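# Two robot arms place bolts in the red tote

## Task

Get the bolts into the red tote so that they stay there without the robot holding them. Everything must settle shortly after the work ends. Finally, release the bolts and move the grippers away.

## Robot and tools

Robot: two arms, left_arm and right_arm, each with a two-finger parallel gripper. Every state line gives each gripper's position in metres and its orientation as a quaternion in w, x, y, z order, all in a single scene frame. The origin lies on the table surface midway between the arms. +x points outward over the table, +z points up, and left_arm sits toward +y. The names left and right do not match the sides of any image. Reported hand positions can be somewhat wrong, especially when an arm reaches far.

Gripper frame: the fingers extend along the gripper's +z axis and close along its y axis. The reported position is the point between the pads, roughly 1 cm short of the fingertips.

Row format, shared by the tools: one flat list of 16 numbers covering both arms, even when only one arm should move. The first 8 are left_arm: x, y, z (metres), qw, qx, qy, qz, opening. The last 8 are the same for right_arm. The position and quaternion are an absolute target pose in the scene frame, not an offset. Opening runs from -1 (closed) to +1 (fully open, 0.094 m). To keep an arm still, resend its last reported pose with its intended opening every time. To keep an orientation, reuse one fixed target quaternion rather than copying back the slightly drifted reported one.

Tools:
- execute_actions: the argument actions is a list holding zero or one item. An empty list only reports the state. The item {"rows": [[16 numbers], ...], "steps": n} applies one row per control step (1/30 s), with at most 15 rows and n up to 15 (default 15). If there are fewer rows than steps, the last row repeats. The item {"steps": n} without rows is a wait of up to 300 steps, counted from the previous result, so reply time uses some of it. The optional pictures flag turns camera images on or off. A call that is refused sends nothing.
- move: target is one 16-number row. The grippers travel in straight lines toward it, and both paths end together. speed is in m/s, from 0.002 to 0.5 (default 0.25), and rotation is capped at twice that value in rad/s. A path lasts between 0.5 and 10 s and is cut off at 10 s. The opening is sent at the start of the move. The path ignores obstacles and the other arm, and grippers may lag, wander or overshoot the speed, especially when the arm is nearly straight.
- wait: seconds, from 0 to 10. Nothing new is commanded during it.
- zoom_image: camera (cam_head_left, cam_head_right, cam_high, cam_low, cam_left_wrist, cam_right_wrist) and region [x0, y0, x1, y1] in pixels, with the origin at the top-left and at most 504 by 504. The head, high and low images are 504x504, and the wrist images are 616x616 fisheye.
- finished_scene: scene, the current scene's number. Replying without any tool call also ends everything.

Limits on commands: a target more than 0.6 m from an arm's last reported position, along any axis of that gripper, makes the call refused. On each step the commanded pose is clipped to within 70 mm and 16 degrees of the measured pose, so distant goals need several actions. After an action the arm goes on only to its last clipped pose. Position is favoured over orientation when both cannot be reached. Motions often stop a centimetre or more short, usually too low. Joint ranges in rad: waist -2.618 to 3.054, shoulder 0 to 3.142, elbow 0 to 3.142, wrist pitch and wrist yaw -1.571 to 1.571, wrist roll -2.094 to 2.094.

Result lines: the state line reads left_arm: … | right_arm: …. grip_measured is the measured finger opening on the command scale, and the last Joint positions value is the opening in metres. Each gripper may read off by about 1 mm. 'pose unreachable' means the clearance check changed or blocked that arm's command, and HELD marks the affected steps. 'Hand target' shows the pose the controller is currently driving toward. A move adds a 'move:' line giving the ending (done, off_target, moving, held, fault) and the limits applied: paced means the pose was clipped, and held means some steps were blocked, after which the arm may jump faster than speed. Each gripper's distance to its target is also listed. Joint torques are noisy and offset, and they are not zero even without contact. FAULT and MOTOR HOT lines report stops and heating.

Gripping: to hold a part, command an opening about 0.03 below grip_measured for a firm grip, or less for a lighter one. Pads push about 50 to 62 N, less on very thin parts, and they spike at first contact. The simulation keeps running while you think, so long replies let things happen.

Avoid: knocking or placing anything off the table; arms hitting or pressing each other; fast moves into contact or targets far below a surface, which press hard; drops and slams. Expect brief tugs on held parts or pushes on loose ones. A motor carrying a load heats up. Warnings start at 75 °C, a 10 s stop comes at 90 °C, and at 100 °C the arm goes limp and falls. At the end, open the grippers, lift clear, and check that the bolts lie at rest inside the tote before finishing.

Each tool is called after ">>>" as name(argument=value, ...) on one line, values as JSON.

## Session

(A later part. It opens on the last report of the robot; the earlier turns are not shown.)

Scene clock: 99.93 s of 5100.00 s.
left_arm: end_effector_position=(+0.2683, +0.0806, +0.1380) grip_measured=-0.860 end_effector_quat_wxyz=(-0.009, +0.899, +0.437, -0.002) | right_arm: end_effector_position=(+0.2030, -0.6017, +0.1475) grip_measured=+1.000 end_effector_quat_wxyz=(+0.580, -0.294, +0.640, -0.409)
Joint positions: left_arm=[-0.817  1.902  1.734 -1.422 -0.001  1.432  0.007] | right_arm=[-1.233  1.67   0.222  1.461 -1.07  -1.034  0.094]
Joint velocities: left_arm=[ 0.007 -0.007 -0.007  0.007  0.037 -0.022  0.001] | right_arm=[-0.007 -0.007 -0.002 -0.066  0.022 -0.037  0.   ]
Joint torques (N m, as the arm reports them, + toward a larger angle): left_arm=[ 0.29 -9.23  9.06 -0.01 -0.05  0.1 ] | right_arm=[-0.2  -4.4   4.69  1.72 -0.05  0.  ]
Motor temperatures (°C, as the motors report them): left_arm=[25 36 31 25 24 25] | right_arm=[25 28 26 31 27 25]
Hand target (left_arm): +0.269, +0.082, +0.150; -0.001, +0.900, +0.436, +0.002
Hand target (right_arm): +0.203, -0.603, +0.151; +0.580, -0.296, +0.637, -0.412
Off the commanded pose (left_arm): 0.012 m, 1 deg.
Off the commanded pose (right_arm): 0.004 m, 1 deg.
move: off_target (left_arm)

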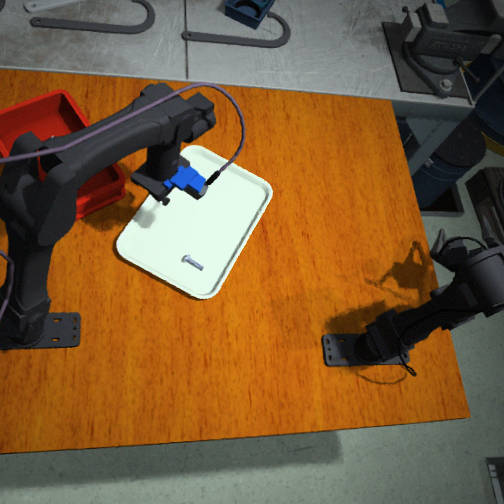

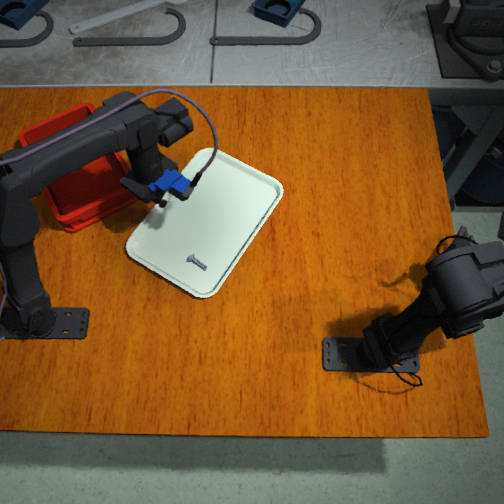

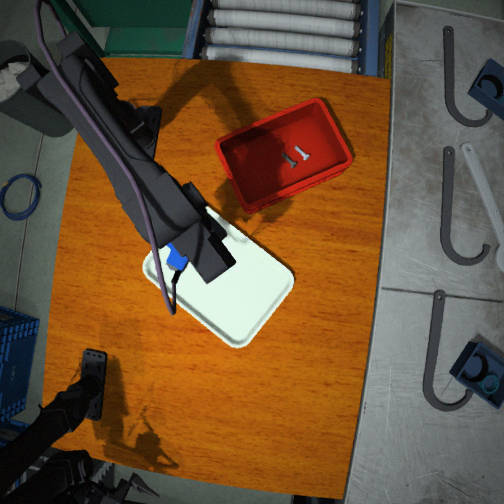

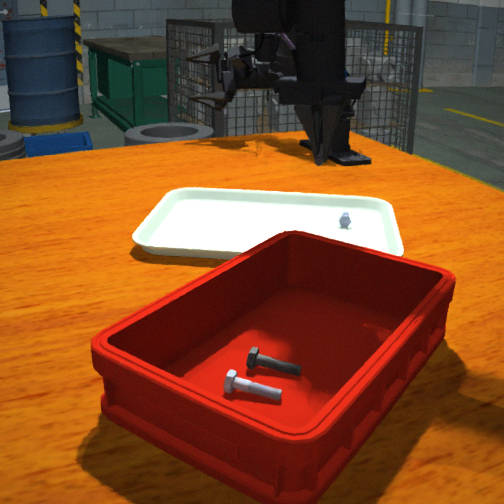

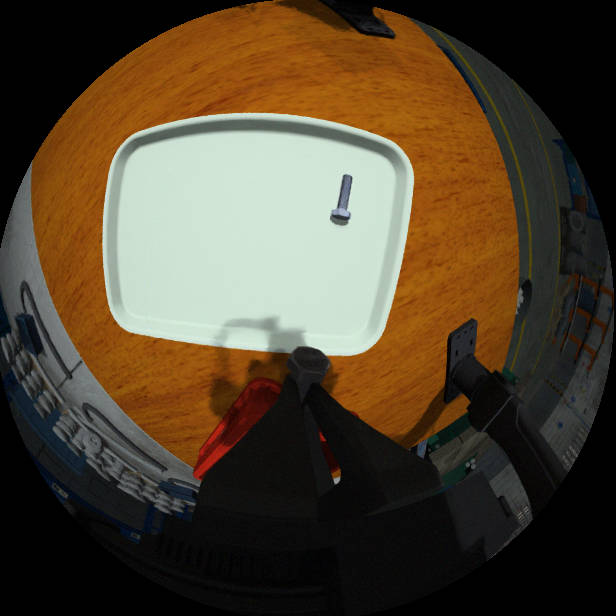

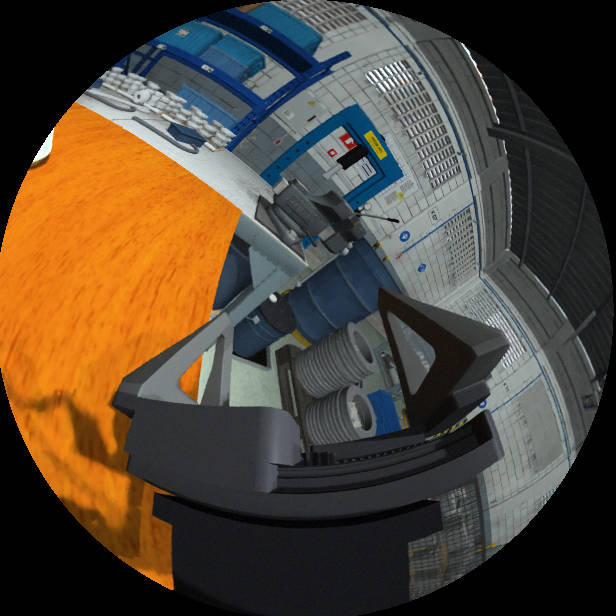

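>>> move(target=[0.395,0.295,0.15,0,0.38,0.92,0,-0.885,0.203,-0.603,0.151,0.58,-0.296,0.637,-0.412,1])

>>> move(target=[0.395,0.295,0.029,0,0.38,0.92,0,-0.885,0.203,-0.603,0.151,0.58,-0.296,0.637,-0.412,1], speed=0.15)

>>> move(target=[0.395,0.295,0.029,0,0.38,0.92,0,-0.45,0.203,-0.603,0.151,0.58,-0.296,0.637,-0.412,1])

>>> move(target=[0.395,0.295,0.15,0,0.38,0.92,0,-0.45,0.203,-0.603,0.151,0.58,-0.296,0.637,-0.412,1])

>>> move(target=[0.27,0.10,0.145,0,0.927,0.375,0,-0.2,0.203,-0.603,0.151,0.58,-0.296,0.637,-0.412,1])

>>> move(target=[0.175,-0.004,0.04,0,0.927,0.375,0,-0.2,0.203,-0.603,0.151,0.58,-0.296,0.637,-0.412,1])

Scene clock: 114.77 s of 5100.00 s.
left_arm: end_effector_position=(+0.3924, +0.2963, +0.1460) grip_measured=-0.860 end_effector_quat_wxyz=(+0.001, +0.387, +0.922, +0.005) | right_arm: end_effector_position=(+0.2030, -0.6017, +0.1475) grip_measured=+1.000 end_effector_quat_wxyz=(+0.580, -0.294, +0.640, -0.409)
Joint positions: left_arm=[-0.121  1.96   1.846 -1.452 -0.009  0.686  0.007] | right_arm=[-1.233  1.67   0.222  1.461 -1.07  -1.034  0.094]
Joint velocities: left_arm=[-0.012  0.017  0.007 -0.022 -0.022 -0.066 -0.   ] | right_arm=[-0.017  0.017 -0.012 -0.007 -0.066 -0.095  0.   ]
Joint torques (N m, as the arm reports them, + toward a larger angle): left_arm=[ 0.26 -8.    9.09 -0.01 -0.04 -0.05] | right_arm=[-0.24 -4.44  4.61  1.7  -0.03  0.  ]
Motor temperatures (°C, as the motors report them): left_arm=[25 36 31 25 24 25] | right_arm=[25 28 26 31 27 25]
Hand target (left_arm): +0.394, +0.299, +0.150; -0.000, +0.382, +0.924, +0.008
Hand target (right_arm): +0.203, -0.603, +0.151; +0.580, -0.296, +0.637, -0.412
Off the commanded pose (left_arm): 0.005 m, 1 deg.
Off the commanded pose (right_arm): 0.004 m, 1 deg.
After step 90, 8.43 s passed at rest.
move: done

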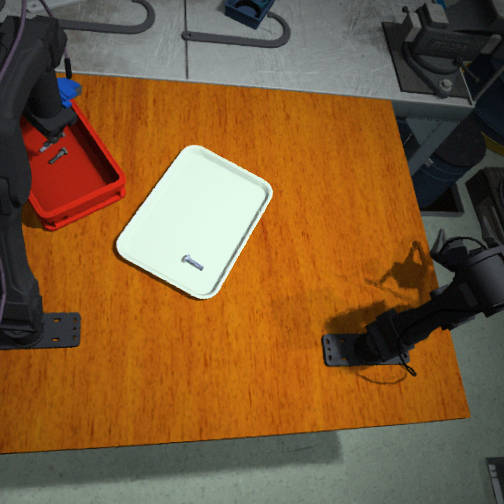

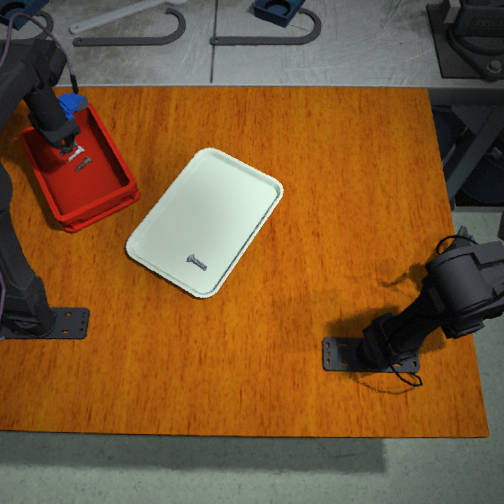

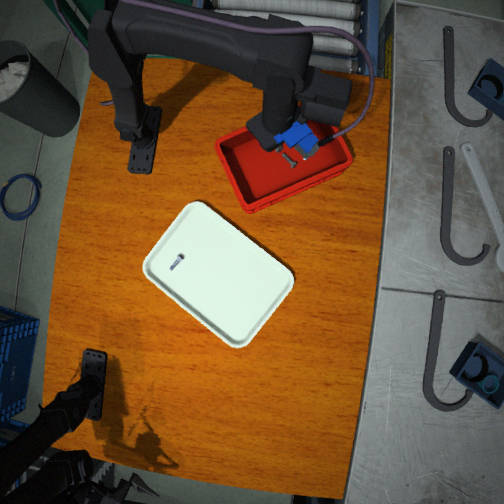

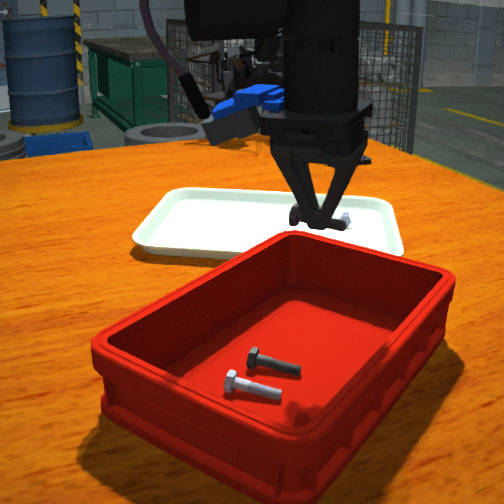

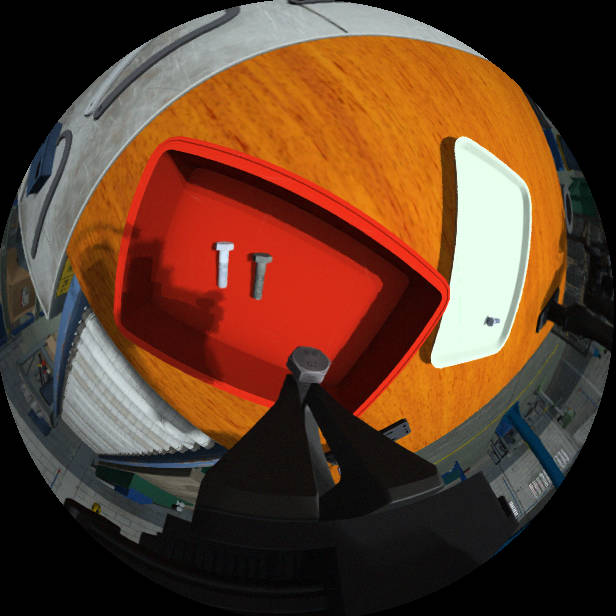

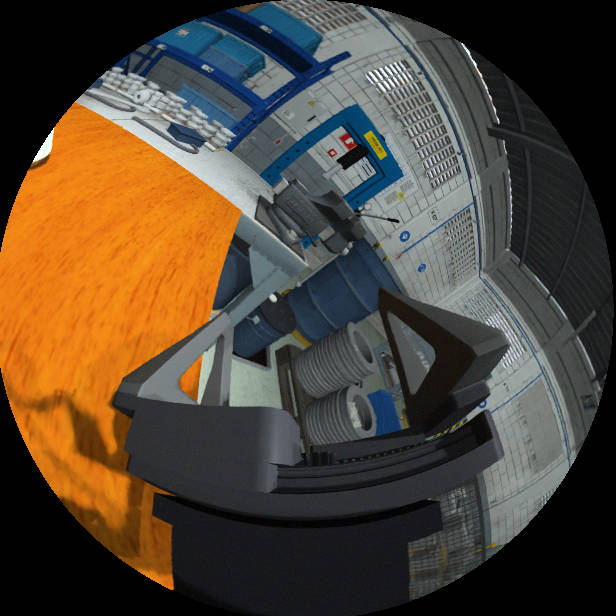

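Scene clock: 116.20 s of 5100.00 s.
left_arm: end_effector_position=(+0.3923, +0.2963, +0.0289) grip_measured=-0.860 end_effector_quat_wxyz=(-0.010, +0.385, +0.923, +0.002) | right_arm: end_effector_position=(+0.2030, -0.6017, +0.1475) grip_measured=+1.000 end_effector_quat_wxyz=(+0.580, -0.294, +0.640, -0.409)
Joint positions: left_arm=[-0.121  2.026  1.47  -1.033 -0.009  0.682  0.007] | right_arm=[-1.233  1.67   0.222  1.461 -1.07  -1.034  0.094]
Joint velocities: left_arm=[ 0.007  0.002 -0.007 -0.007 -0.051 -0.007 -0.   ] | right_arm=[ 0.002  0.007  0.007 -0.095  0.007 -0.051  0.   ]
Joint torques (N m, as the arm reports them, + toward a larger angle): left_arm=[ 0.24 -9.13  5.75  0.35  0.06 -0.02] | right_arm=[-0.29 -4.43  4.62  1.72 -0.03  0.01]
Motor temperatures (°C, as the motors report them): left_arm=[25 36 31 25 24 25] | right_arm=[25 28 26 31 27 25]
Hand target (left_arm): +0.396, +0.295, +0.029; -0.000, +0.382, +0.924, -0.000
Hand target (right_arm): +0.203, -0.603, +0.151; +0.580, -0.296, +0.637, -0.412
Off the commanded pose (left_arm): 0.003 m, 1 deg.
Off the commanded pose (right_arm): 0.004 m, 1 deg.
move: done

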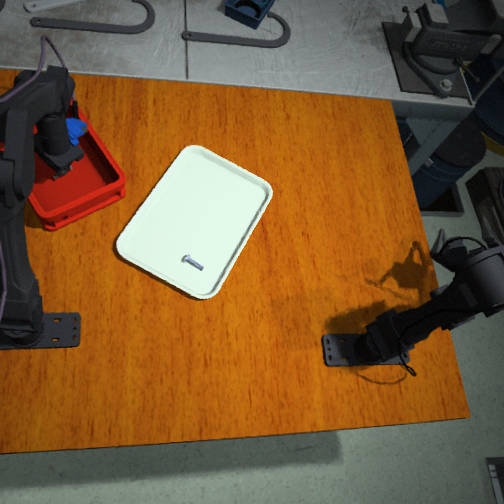

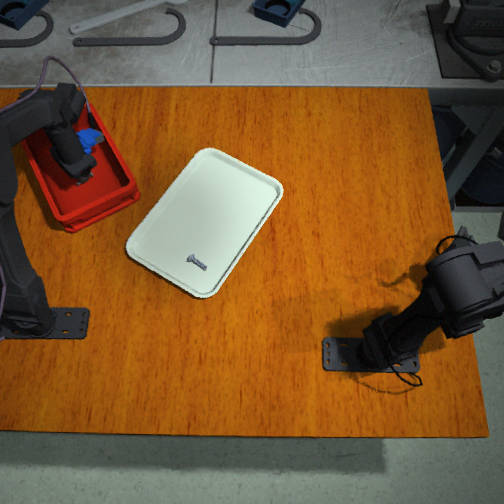

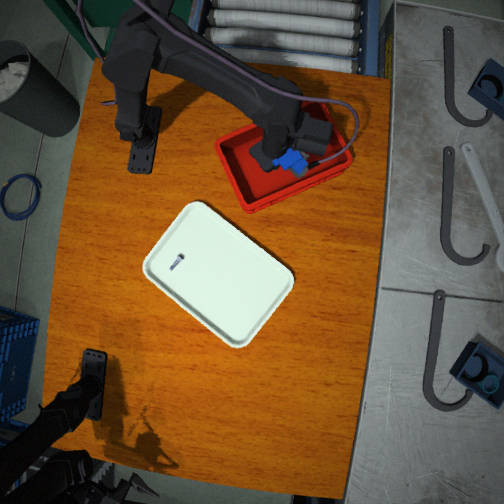

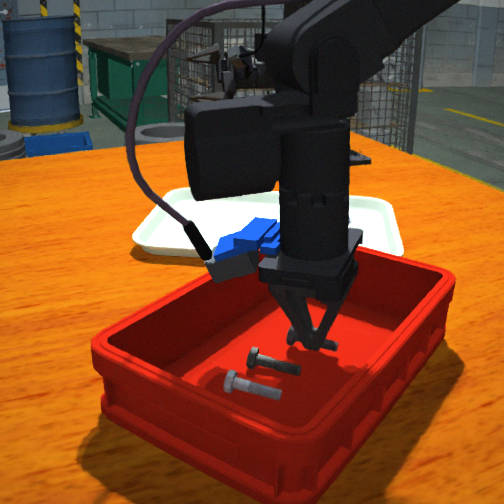

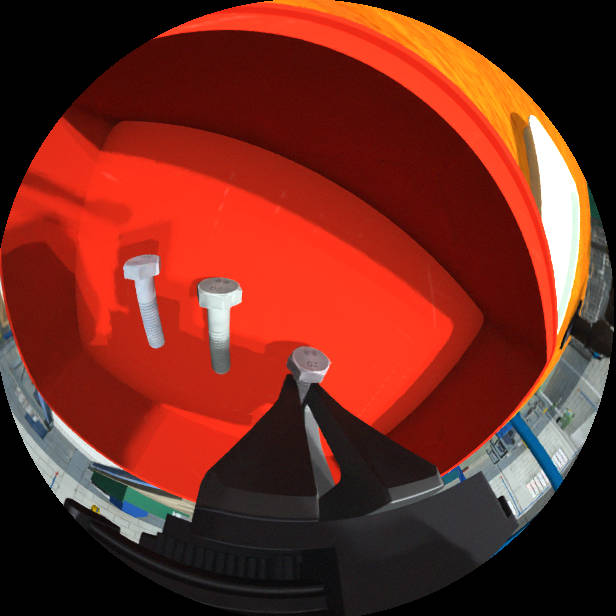

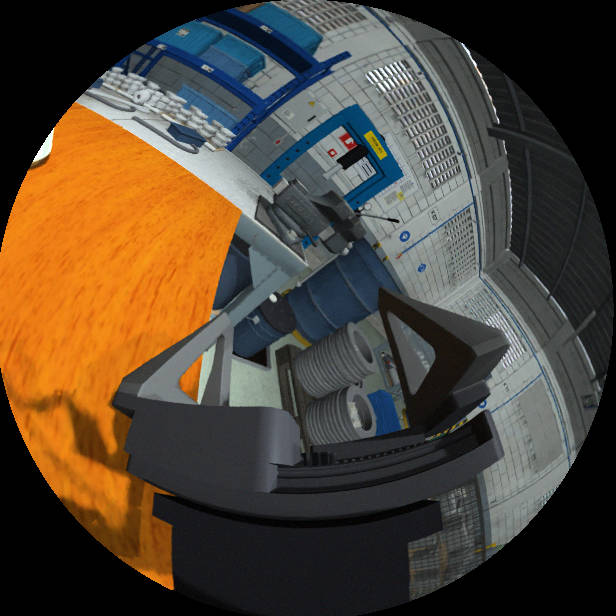

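Scene clock: 116.90 s of 5100.00 s.
left_arm: end_effector_position=(+0.3929, +0.2963, +0.0289) grip_measured=-0.453 end_effector_quat_wxyz=(-0.009, +0.385, +0.923, +0.002) | right_arm: end_effector_position=(+0.2030, -0.6017, +0.1475) grip_measured=+1.000 end_effector_quat_wxyz=(+0.580, -0.294, +0.640, -0.409)
Joint positions: left_arm=[-0.121  2.026  1.47  -1.031 -0.009  0.682  0.026] | right_arm=[-1.233  1.67   0.222  1.461 -1.07  -1.034  0.094]
Joint velocities: left_arm=[-0.007 -0.022 -0.002  0.051  0.022  0.007  0.   ] | right_arm=[ 0.012  0.002 -0.012 -0.037  0.022 -0.022  0.   ]
Joint torques (N m, as the arm reports them, + toward a larger angle): left_arm=[ 0.06 -9.35  5.37  0.4   0.03 -0.07] | right_arm=[-0.12 -4.46  4.59  1.71 -0.04  0.01]
Motor temperatures (°C, as the motors report them): left_arm=[25 36 31 25 24 25] | right_arm=[25 28 26 31 27 25]
Hand target (left_arm): +0.395, +0.295, +0.029; -0.000, +0.382, +0.924, +0.000
Hand target (right_arm): +0.203, -0.603, +0.151; +0.580, -0.296, +0.637, -0.412
Off the commanded pose (left_arm): 0.002 m, 1 deg.
Off the commanded pose (right_arm): 0.004 m, 1 deg.
move: done

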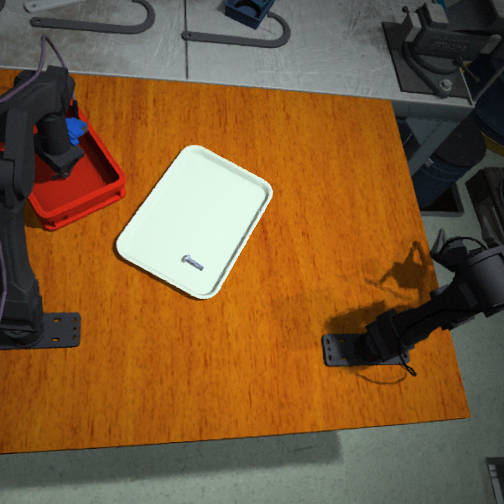

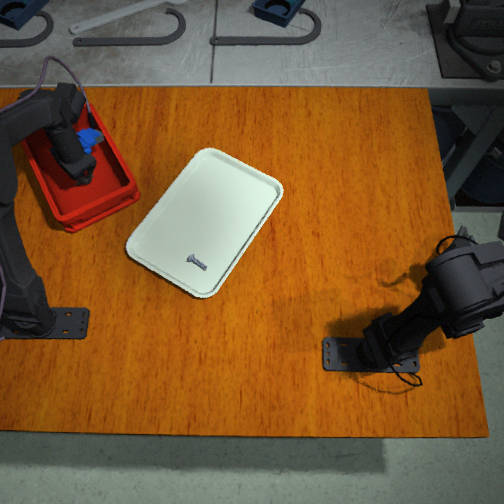

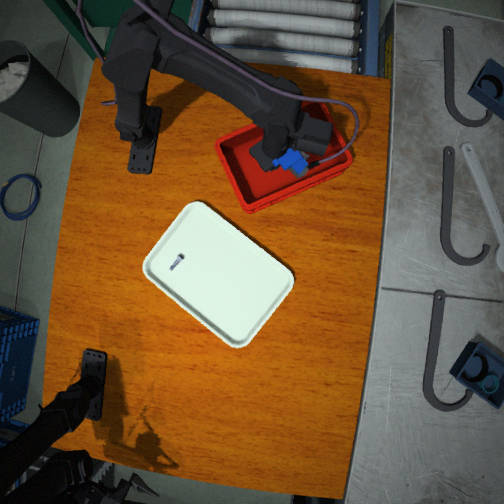

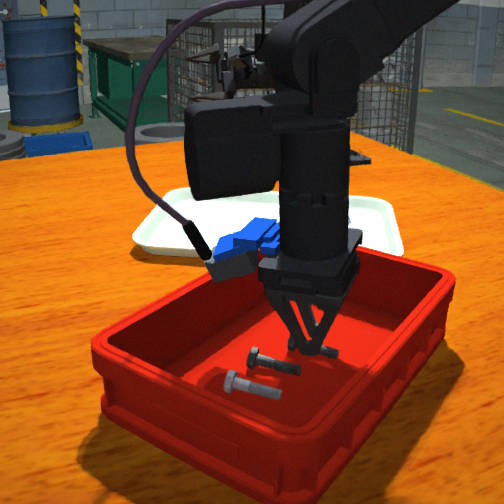

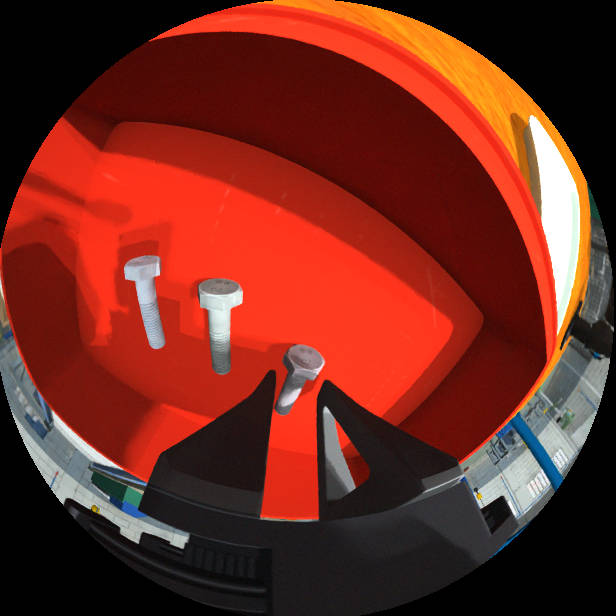

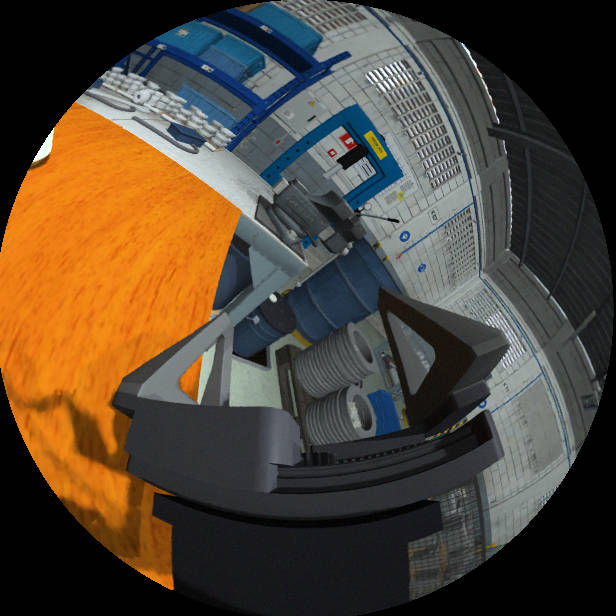

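Scene clock: 118.13 s of 5100.00 s.
left_arm: end_effector_position=(+0.3941, +0.2961, +0.1406) grip_measured=-0.453 end_effector_quat_wxyz=(-0.008, +0.385, +0.923, +0.003) | right_arm: end_effector_position=(+0.2030, -0.6017, +0.1475) grip_measured=+1.000 end_effector_quat_wxyz=(+0.580, -0.294, +0.640, -0.409)
Joint positions: left_arm=[-0.121  1.983  1.856 -1.457 -0.009  0.682  0.026] | right_arm=[-1.233  1.67   0.222  1.461 -1.07  -1.034  0.094]
Joint velocities: left_arm=[-0.022  0.002 -0.007 -0.007  0.007 -0.007  0.001] | right_arm=[-0.007  0.002 -0.017  0.051 -0.081 -0.081  0.   ]
Joint torques (N m, as the arm reports them, + toward a larger angle): left_arm=[ 0.15 -9.34  8.78  0.03  0.06 -0.07] | right_arm=[-0.17 -4.44  4.59  1.7  -0.06  0.01]
Motor temperatures (°C, as the motors report them): left_arm=[25 36 31 25 24 25] | right_arm=[25 28 26 31 27 25]
Hand target (left_arm): +0.394, +0.295, +0.150; -0.000, +0.382, +0.924, +0.000
Hand target (right_arm): +0.203, -0.603, +0.151; +0.580, -0.296, +0.637, -0.412
Off the commanded pose (left_arm): 0.010 m, 1 deg.
Off the commanded pose (right_arm): 0.004 m, 1 deg.
move: done

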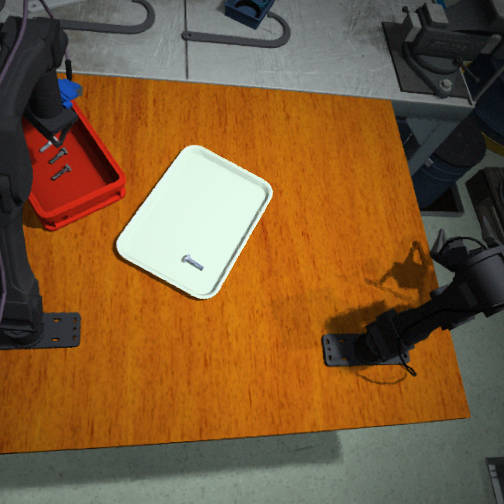

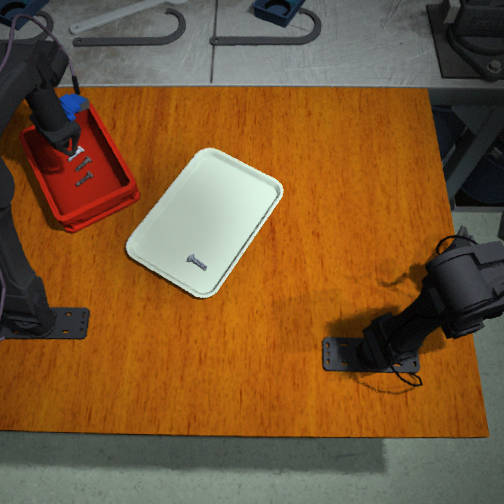

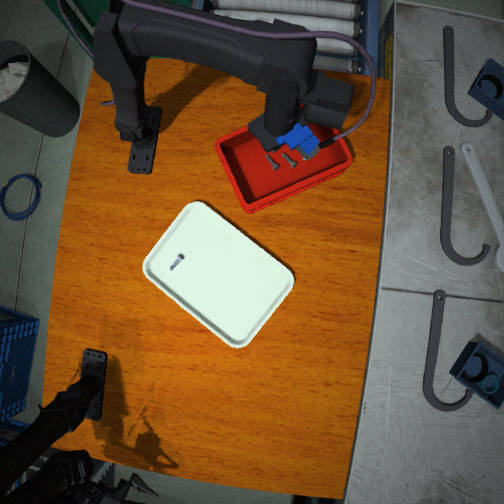

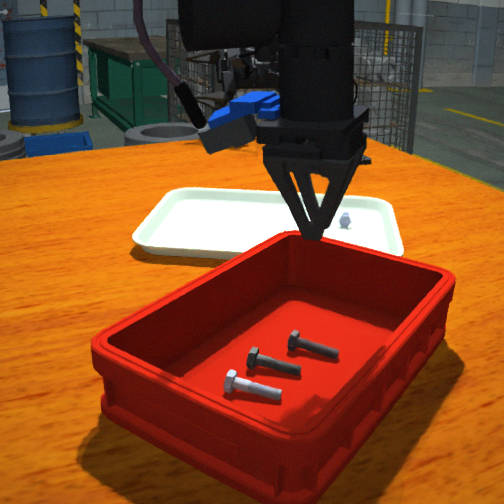

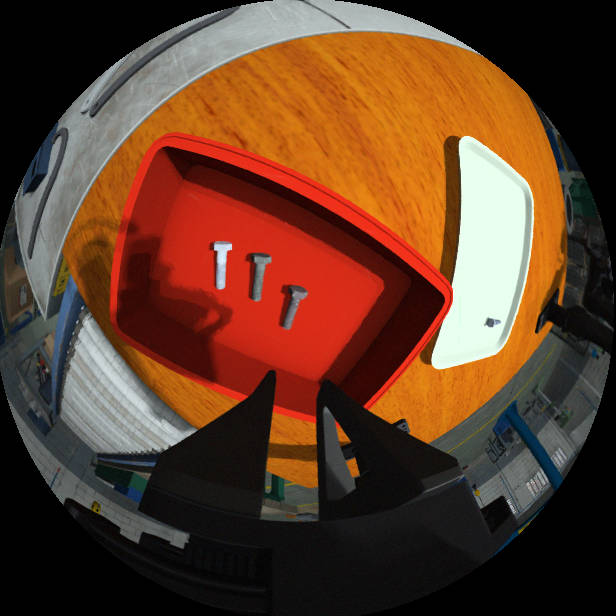

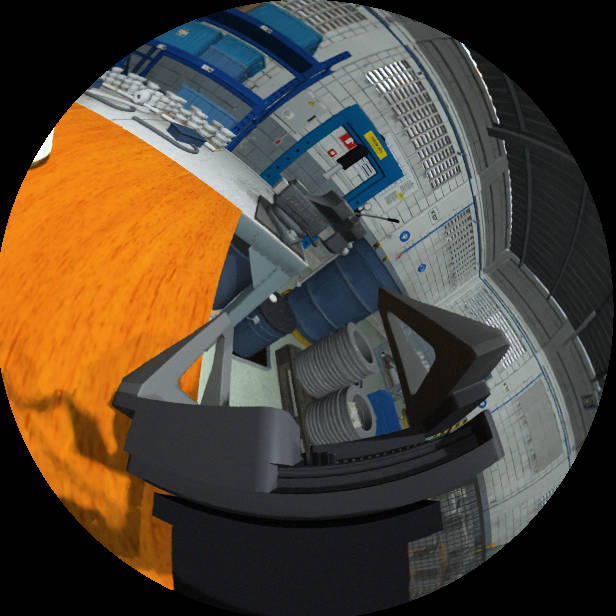

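Scene clock: 121.77 s of 5100.00 s.
left_arm: end_effector_position=(+0.2673, +0.1052, +0.1347) grip_measured=-0.203 end_effector_quat_wxyz=(-0.019, +0.925, +0.380, -0.009) | right_arm: end_effector_position=(+0.2030, -0.6017, +0.1475) grip_measured=+1.000 end_effector_quat_wxyz=(+0.580, -0.294, +0.640, -0.409)
Joint positions: left_arm=[-0.768  1.852  1.654 -1.415 -0.     1.606  0.037] | right_arm=[-1.233  1.67   0.222  1.461 -1.07  -1.034  0.094]
Joint velocities: left_arm=[ 0.012  0.002  0.012 -0.022 -0.051 -0.081  0.   ] | right_arm=[-0.017  0.002  0.002  0.022 -0.022 -0.022  0.   ]
Joint torques (N m, as the arm reports them, + toward a larger angle): left_arm=[-0.29 -8.71  9.06  0.25  0.13  0.06] | right_arm=[-0.12 -4.46  4.56  1.69 -0.05  0.  ]
Motor temperatures (°C, as the motors report them): left_arm=[25 36 31 25 24 25] | right_arm=[25 28 26 31 27 25]
Hand target (left_arm): +0.271, +0.097, +0.145; +0.006, +0.927, +0.375, -0.004
Hand target (right_arm): +0.203, -0.603, +0.151; +0.580, -0.296, +0.637, -0.412
Off the commanded pose (left_arm): 0.012 m, 3 deg.
Off the commanded pose (right_arm): 0.004 m, 1 deg.
move: off_target (left_arm)

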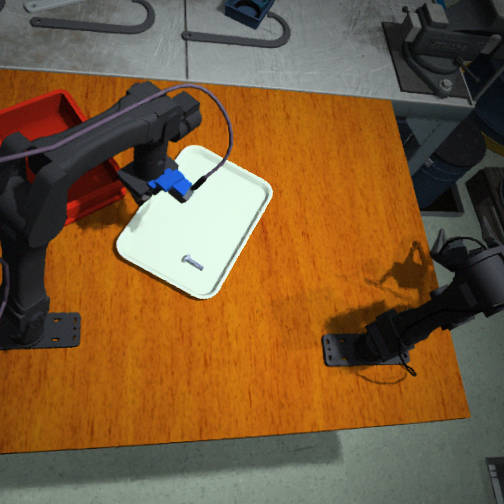

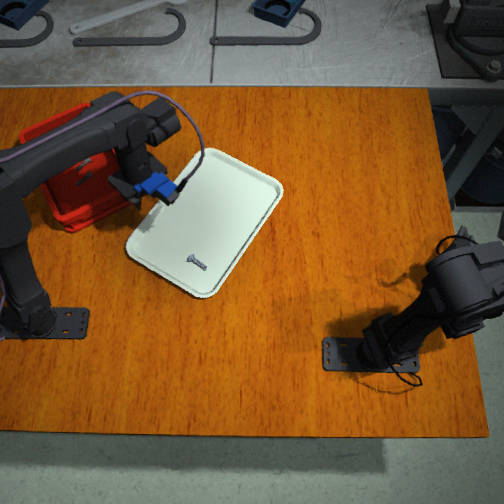

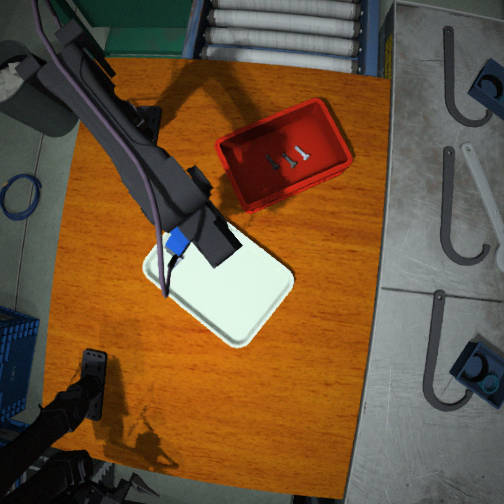

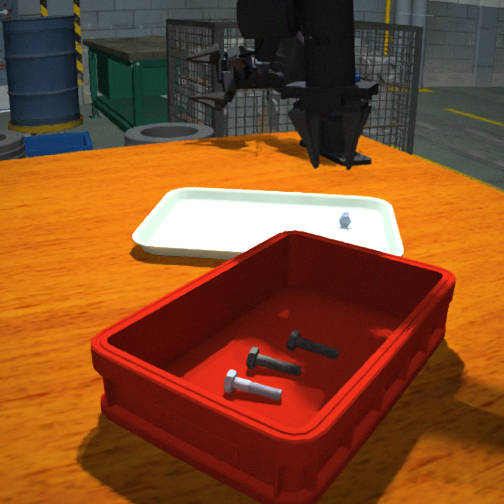

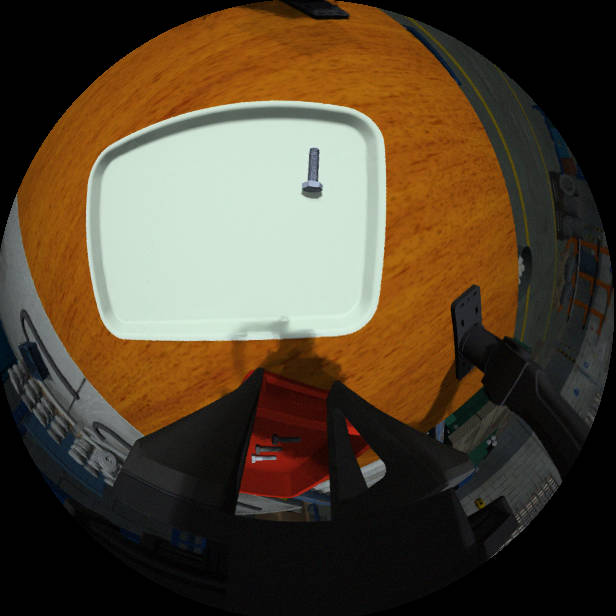

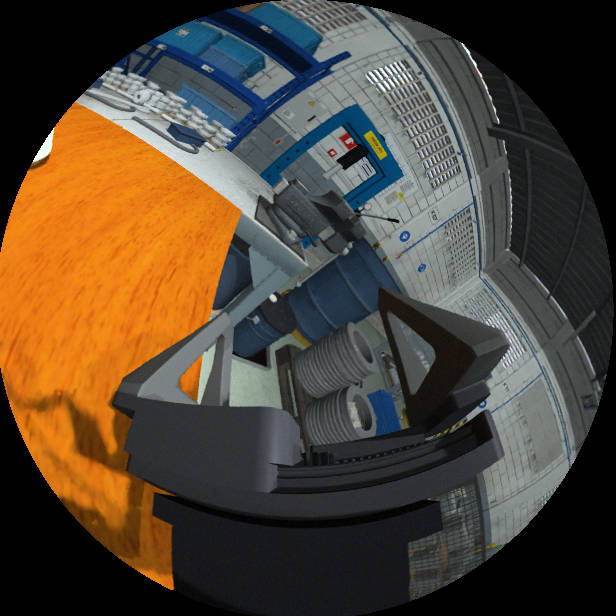

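Scene clock: 123.07 s of 5100.00 s.
left_arm: end_effector_position=(+0.1733, -0.0041, +0.0413) grip_measured=-0.203 end_effector_quat_wxyz=(-0.005, +0.929, +0.370, -0.002) | right_arm: end_effector_position=(+0.2030, -0.6017, +0.1475) grip_measured=+1.000 end_effector_quat_wxyz=(+0.580, -0.294, +0.640, -0.409)
Joint positions: left_arm=[-1.166  2.001  1.484 -1.065  0.004  1.231  0.037] | right_arm=[-1.233  1.67   0.222  1.461 -1.07  -1.034  0.094]
Joint velocities: left_arm=[ 0.002  0.002  0.002  0.051  0.066 -0.051 -0.001] | right_arm=[-0.002 -0.007 -0.002 -0.007  0.066 -0.007  0.   ]
Joint torques (N m, as the arm reports them, + toward a larger angle): left_arm=[ 0.25 -8.95  5.95  0.42  0.05 -0.05] | right_arm=[-0.14 -4.44  4.57  1.71 -0.04  0.01]
Motor temperatures (°C, as the motors report them): left_arm=[25 36 31 25 24 25] | right_arm=[25 28 26 31 27 25]
Hand target (left_arm): +0.175, -0.007, +0.040; +0.001, +0.927, +0.375, -0.004
Hand target (right_arm): +0.203, -0.603, +0.151; +0.580, -0.296, +0.637, -0.412
Off the commanded pose (left_arm): 0.002 m, 1 deg.
Off the commanded pose (right_arm): 0.004 m, 1 deg.
move: done

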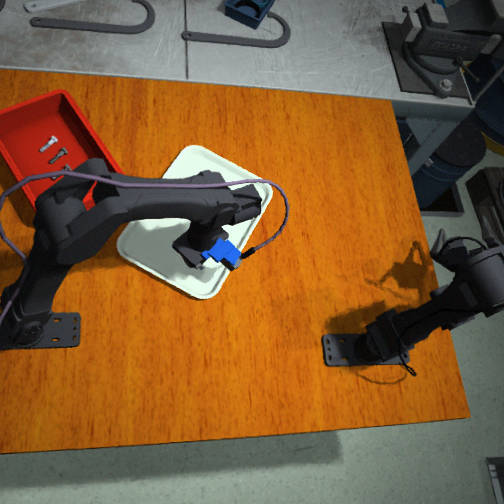

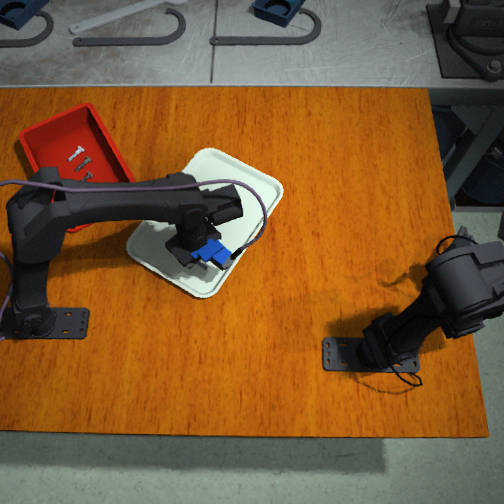

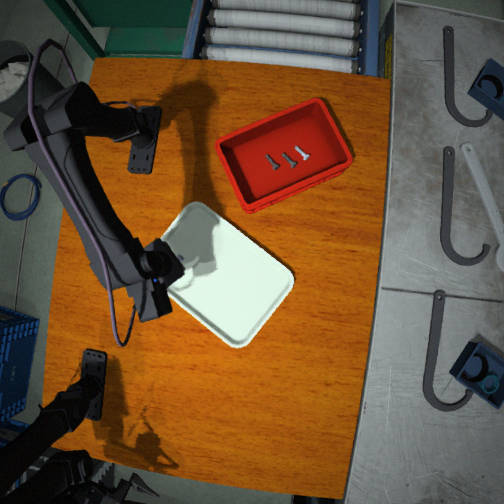

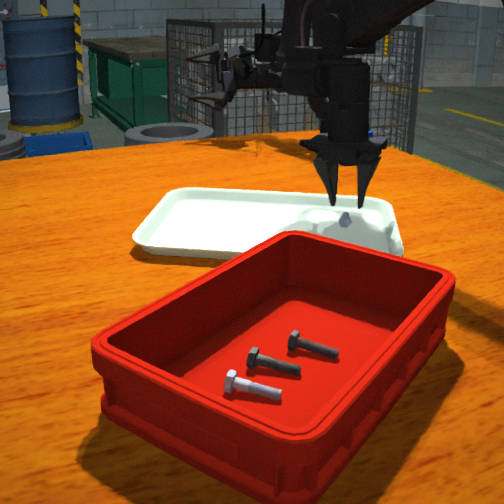

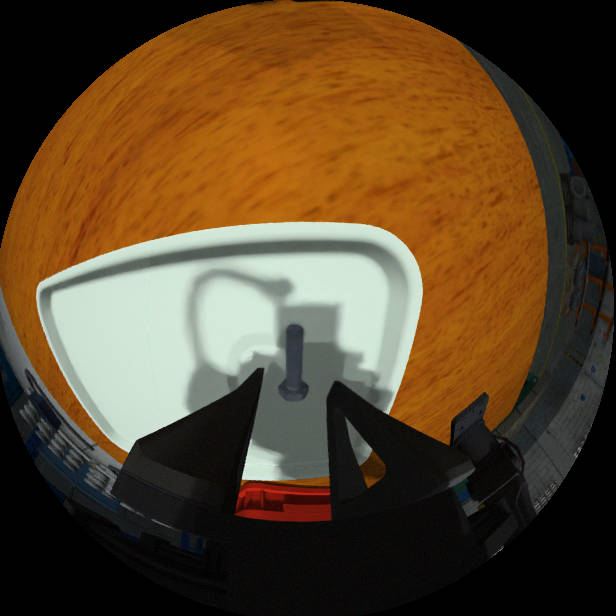

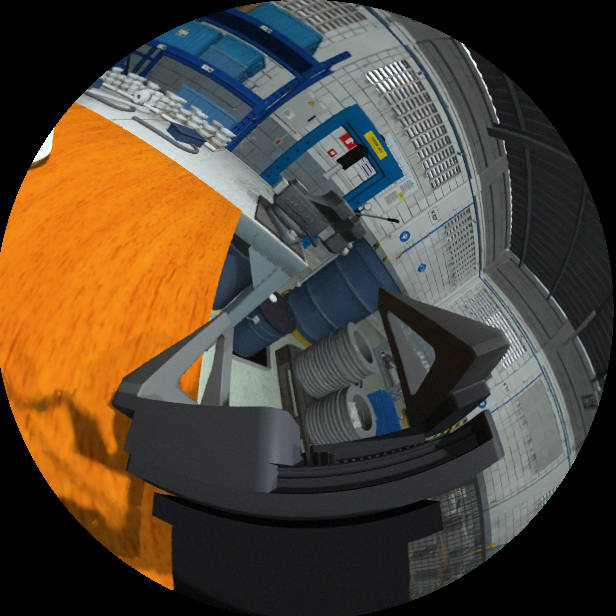

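>>> move(target=[0.172,-0.010,0.012,0,0.927,0.375,0,-0.35,0.203,-0.603,0.151,0.58,-0.296,0.637,-0.412,1], speed=0.04)

Scene clock: 126.90 s of 5100.00 s.
left_arm: end_effector_position=(+0.1744, -0.0065, +0.0176) grip_measured=-0.348 end_effector_quat_wxyz=(-0.004, +0.926, +0.378, -0.002) | right_arm: end_effector_position=(+0.2030, -0.6017, +0.1475) grip_measured=+1.000 end_effector_quat_wxyz=(+0.580, -0.294, +0.640, -0.409)
Joint positions: left_arm=[-1.166  2.036  1.437 -0.979  0.004  1.214  0.031] | right_arm=[-1.233  1.67   0.222  1.461 -1.07  -1.034  0.094]
Joint velocities: left_arm=[-0.012 -0.017  0.007  0.11   0.007 -0.051 -0.   ] | right_arm=[ 0.007  0.002 -0.002 -0.007 -0.007 -0.051  0.   ]
Joint torques (N m, as the arm reports them, + toward a larger angle): left_arm=[-0.69 -8.13  5.24  0.42 -0.05 -0.11] | right_arm=[-0.17 -4.44  4.65  1.73 -0.04  0.01]
Motor temperatures (°C, as the motors report them): left_arm=[25 36 31 25 24 25] | right_arm=[25 28 26 31 27 25]
Hand target (left_arm): +0.172, -0.010, +0.012; -0.000, +0.927, +0.375, -0.000
Hand target (right_arm): +0.203, -0.603, +0.151; +0.580, -0.296, +0.637, -0.412
Off the commanded pose (left_arm): 0.007 m, 1 deg.
Off the commanded pose (right_arm): 0.004 m, 1 deg.
move: done

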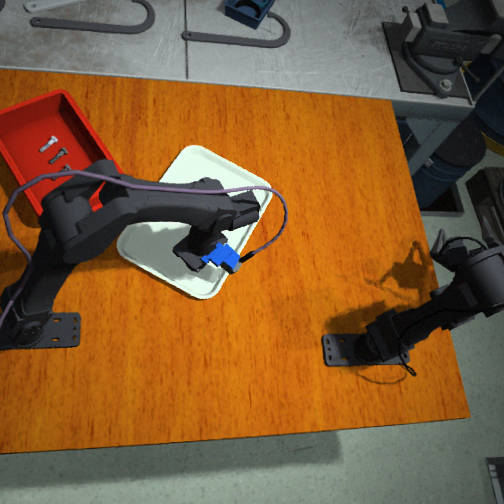

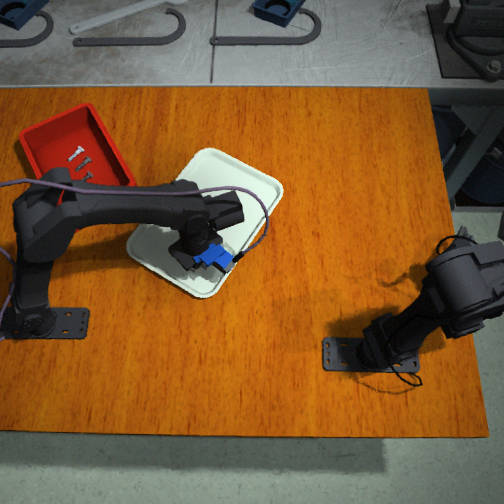

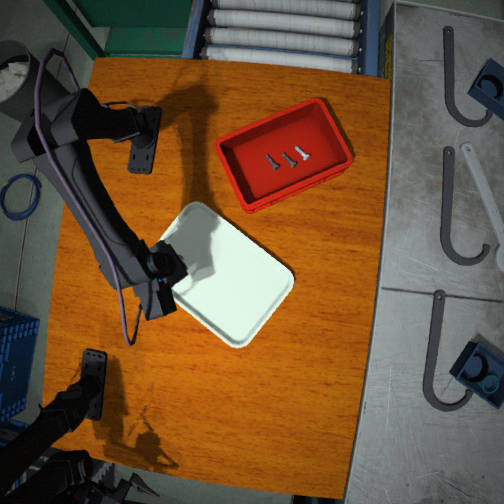

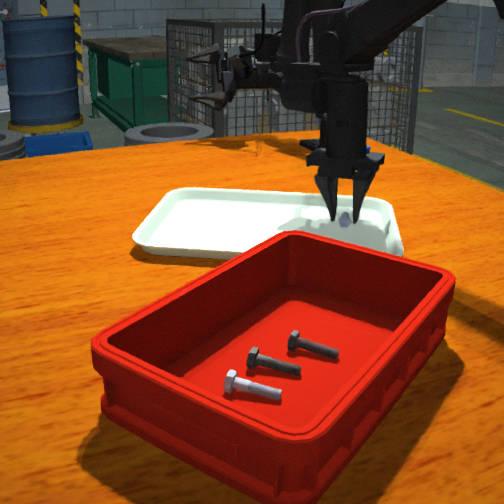

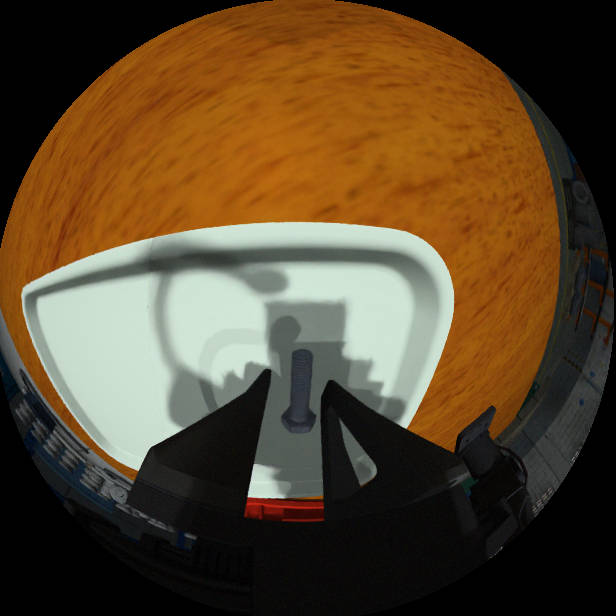

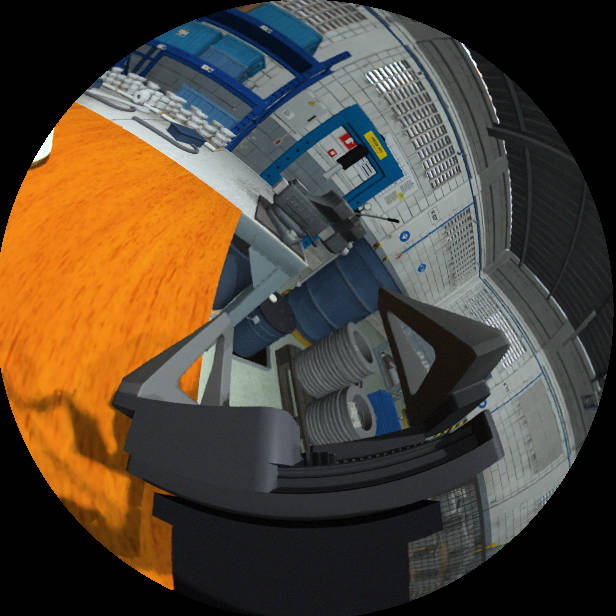

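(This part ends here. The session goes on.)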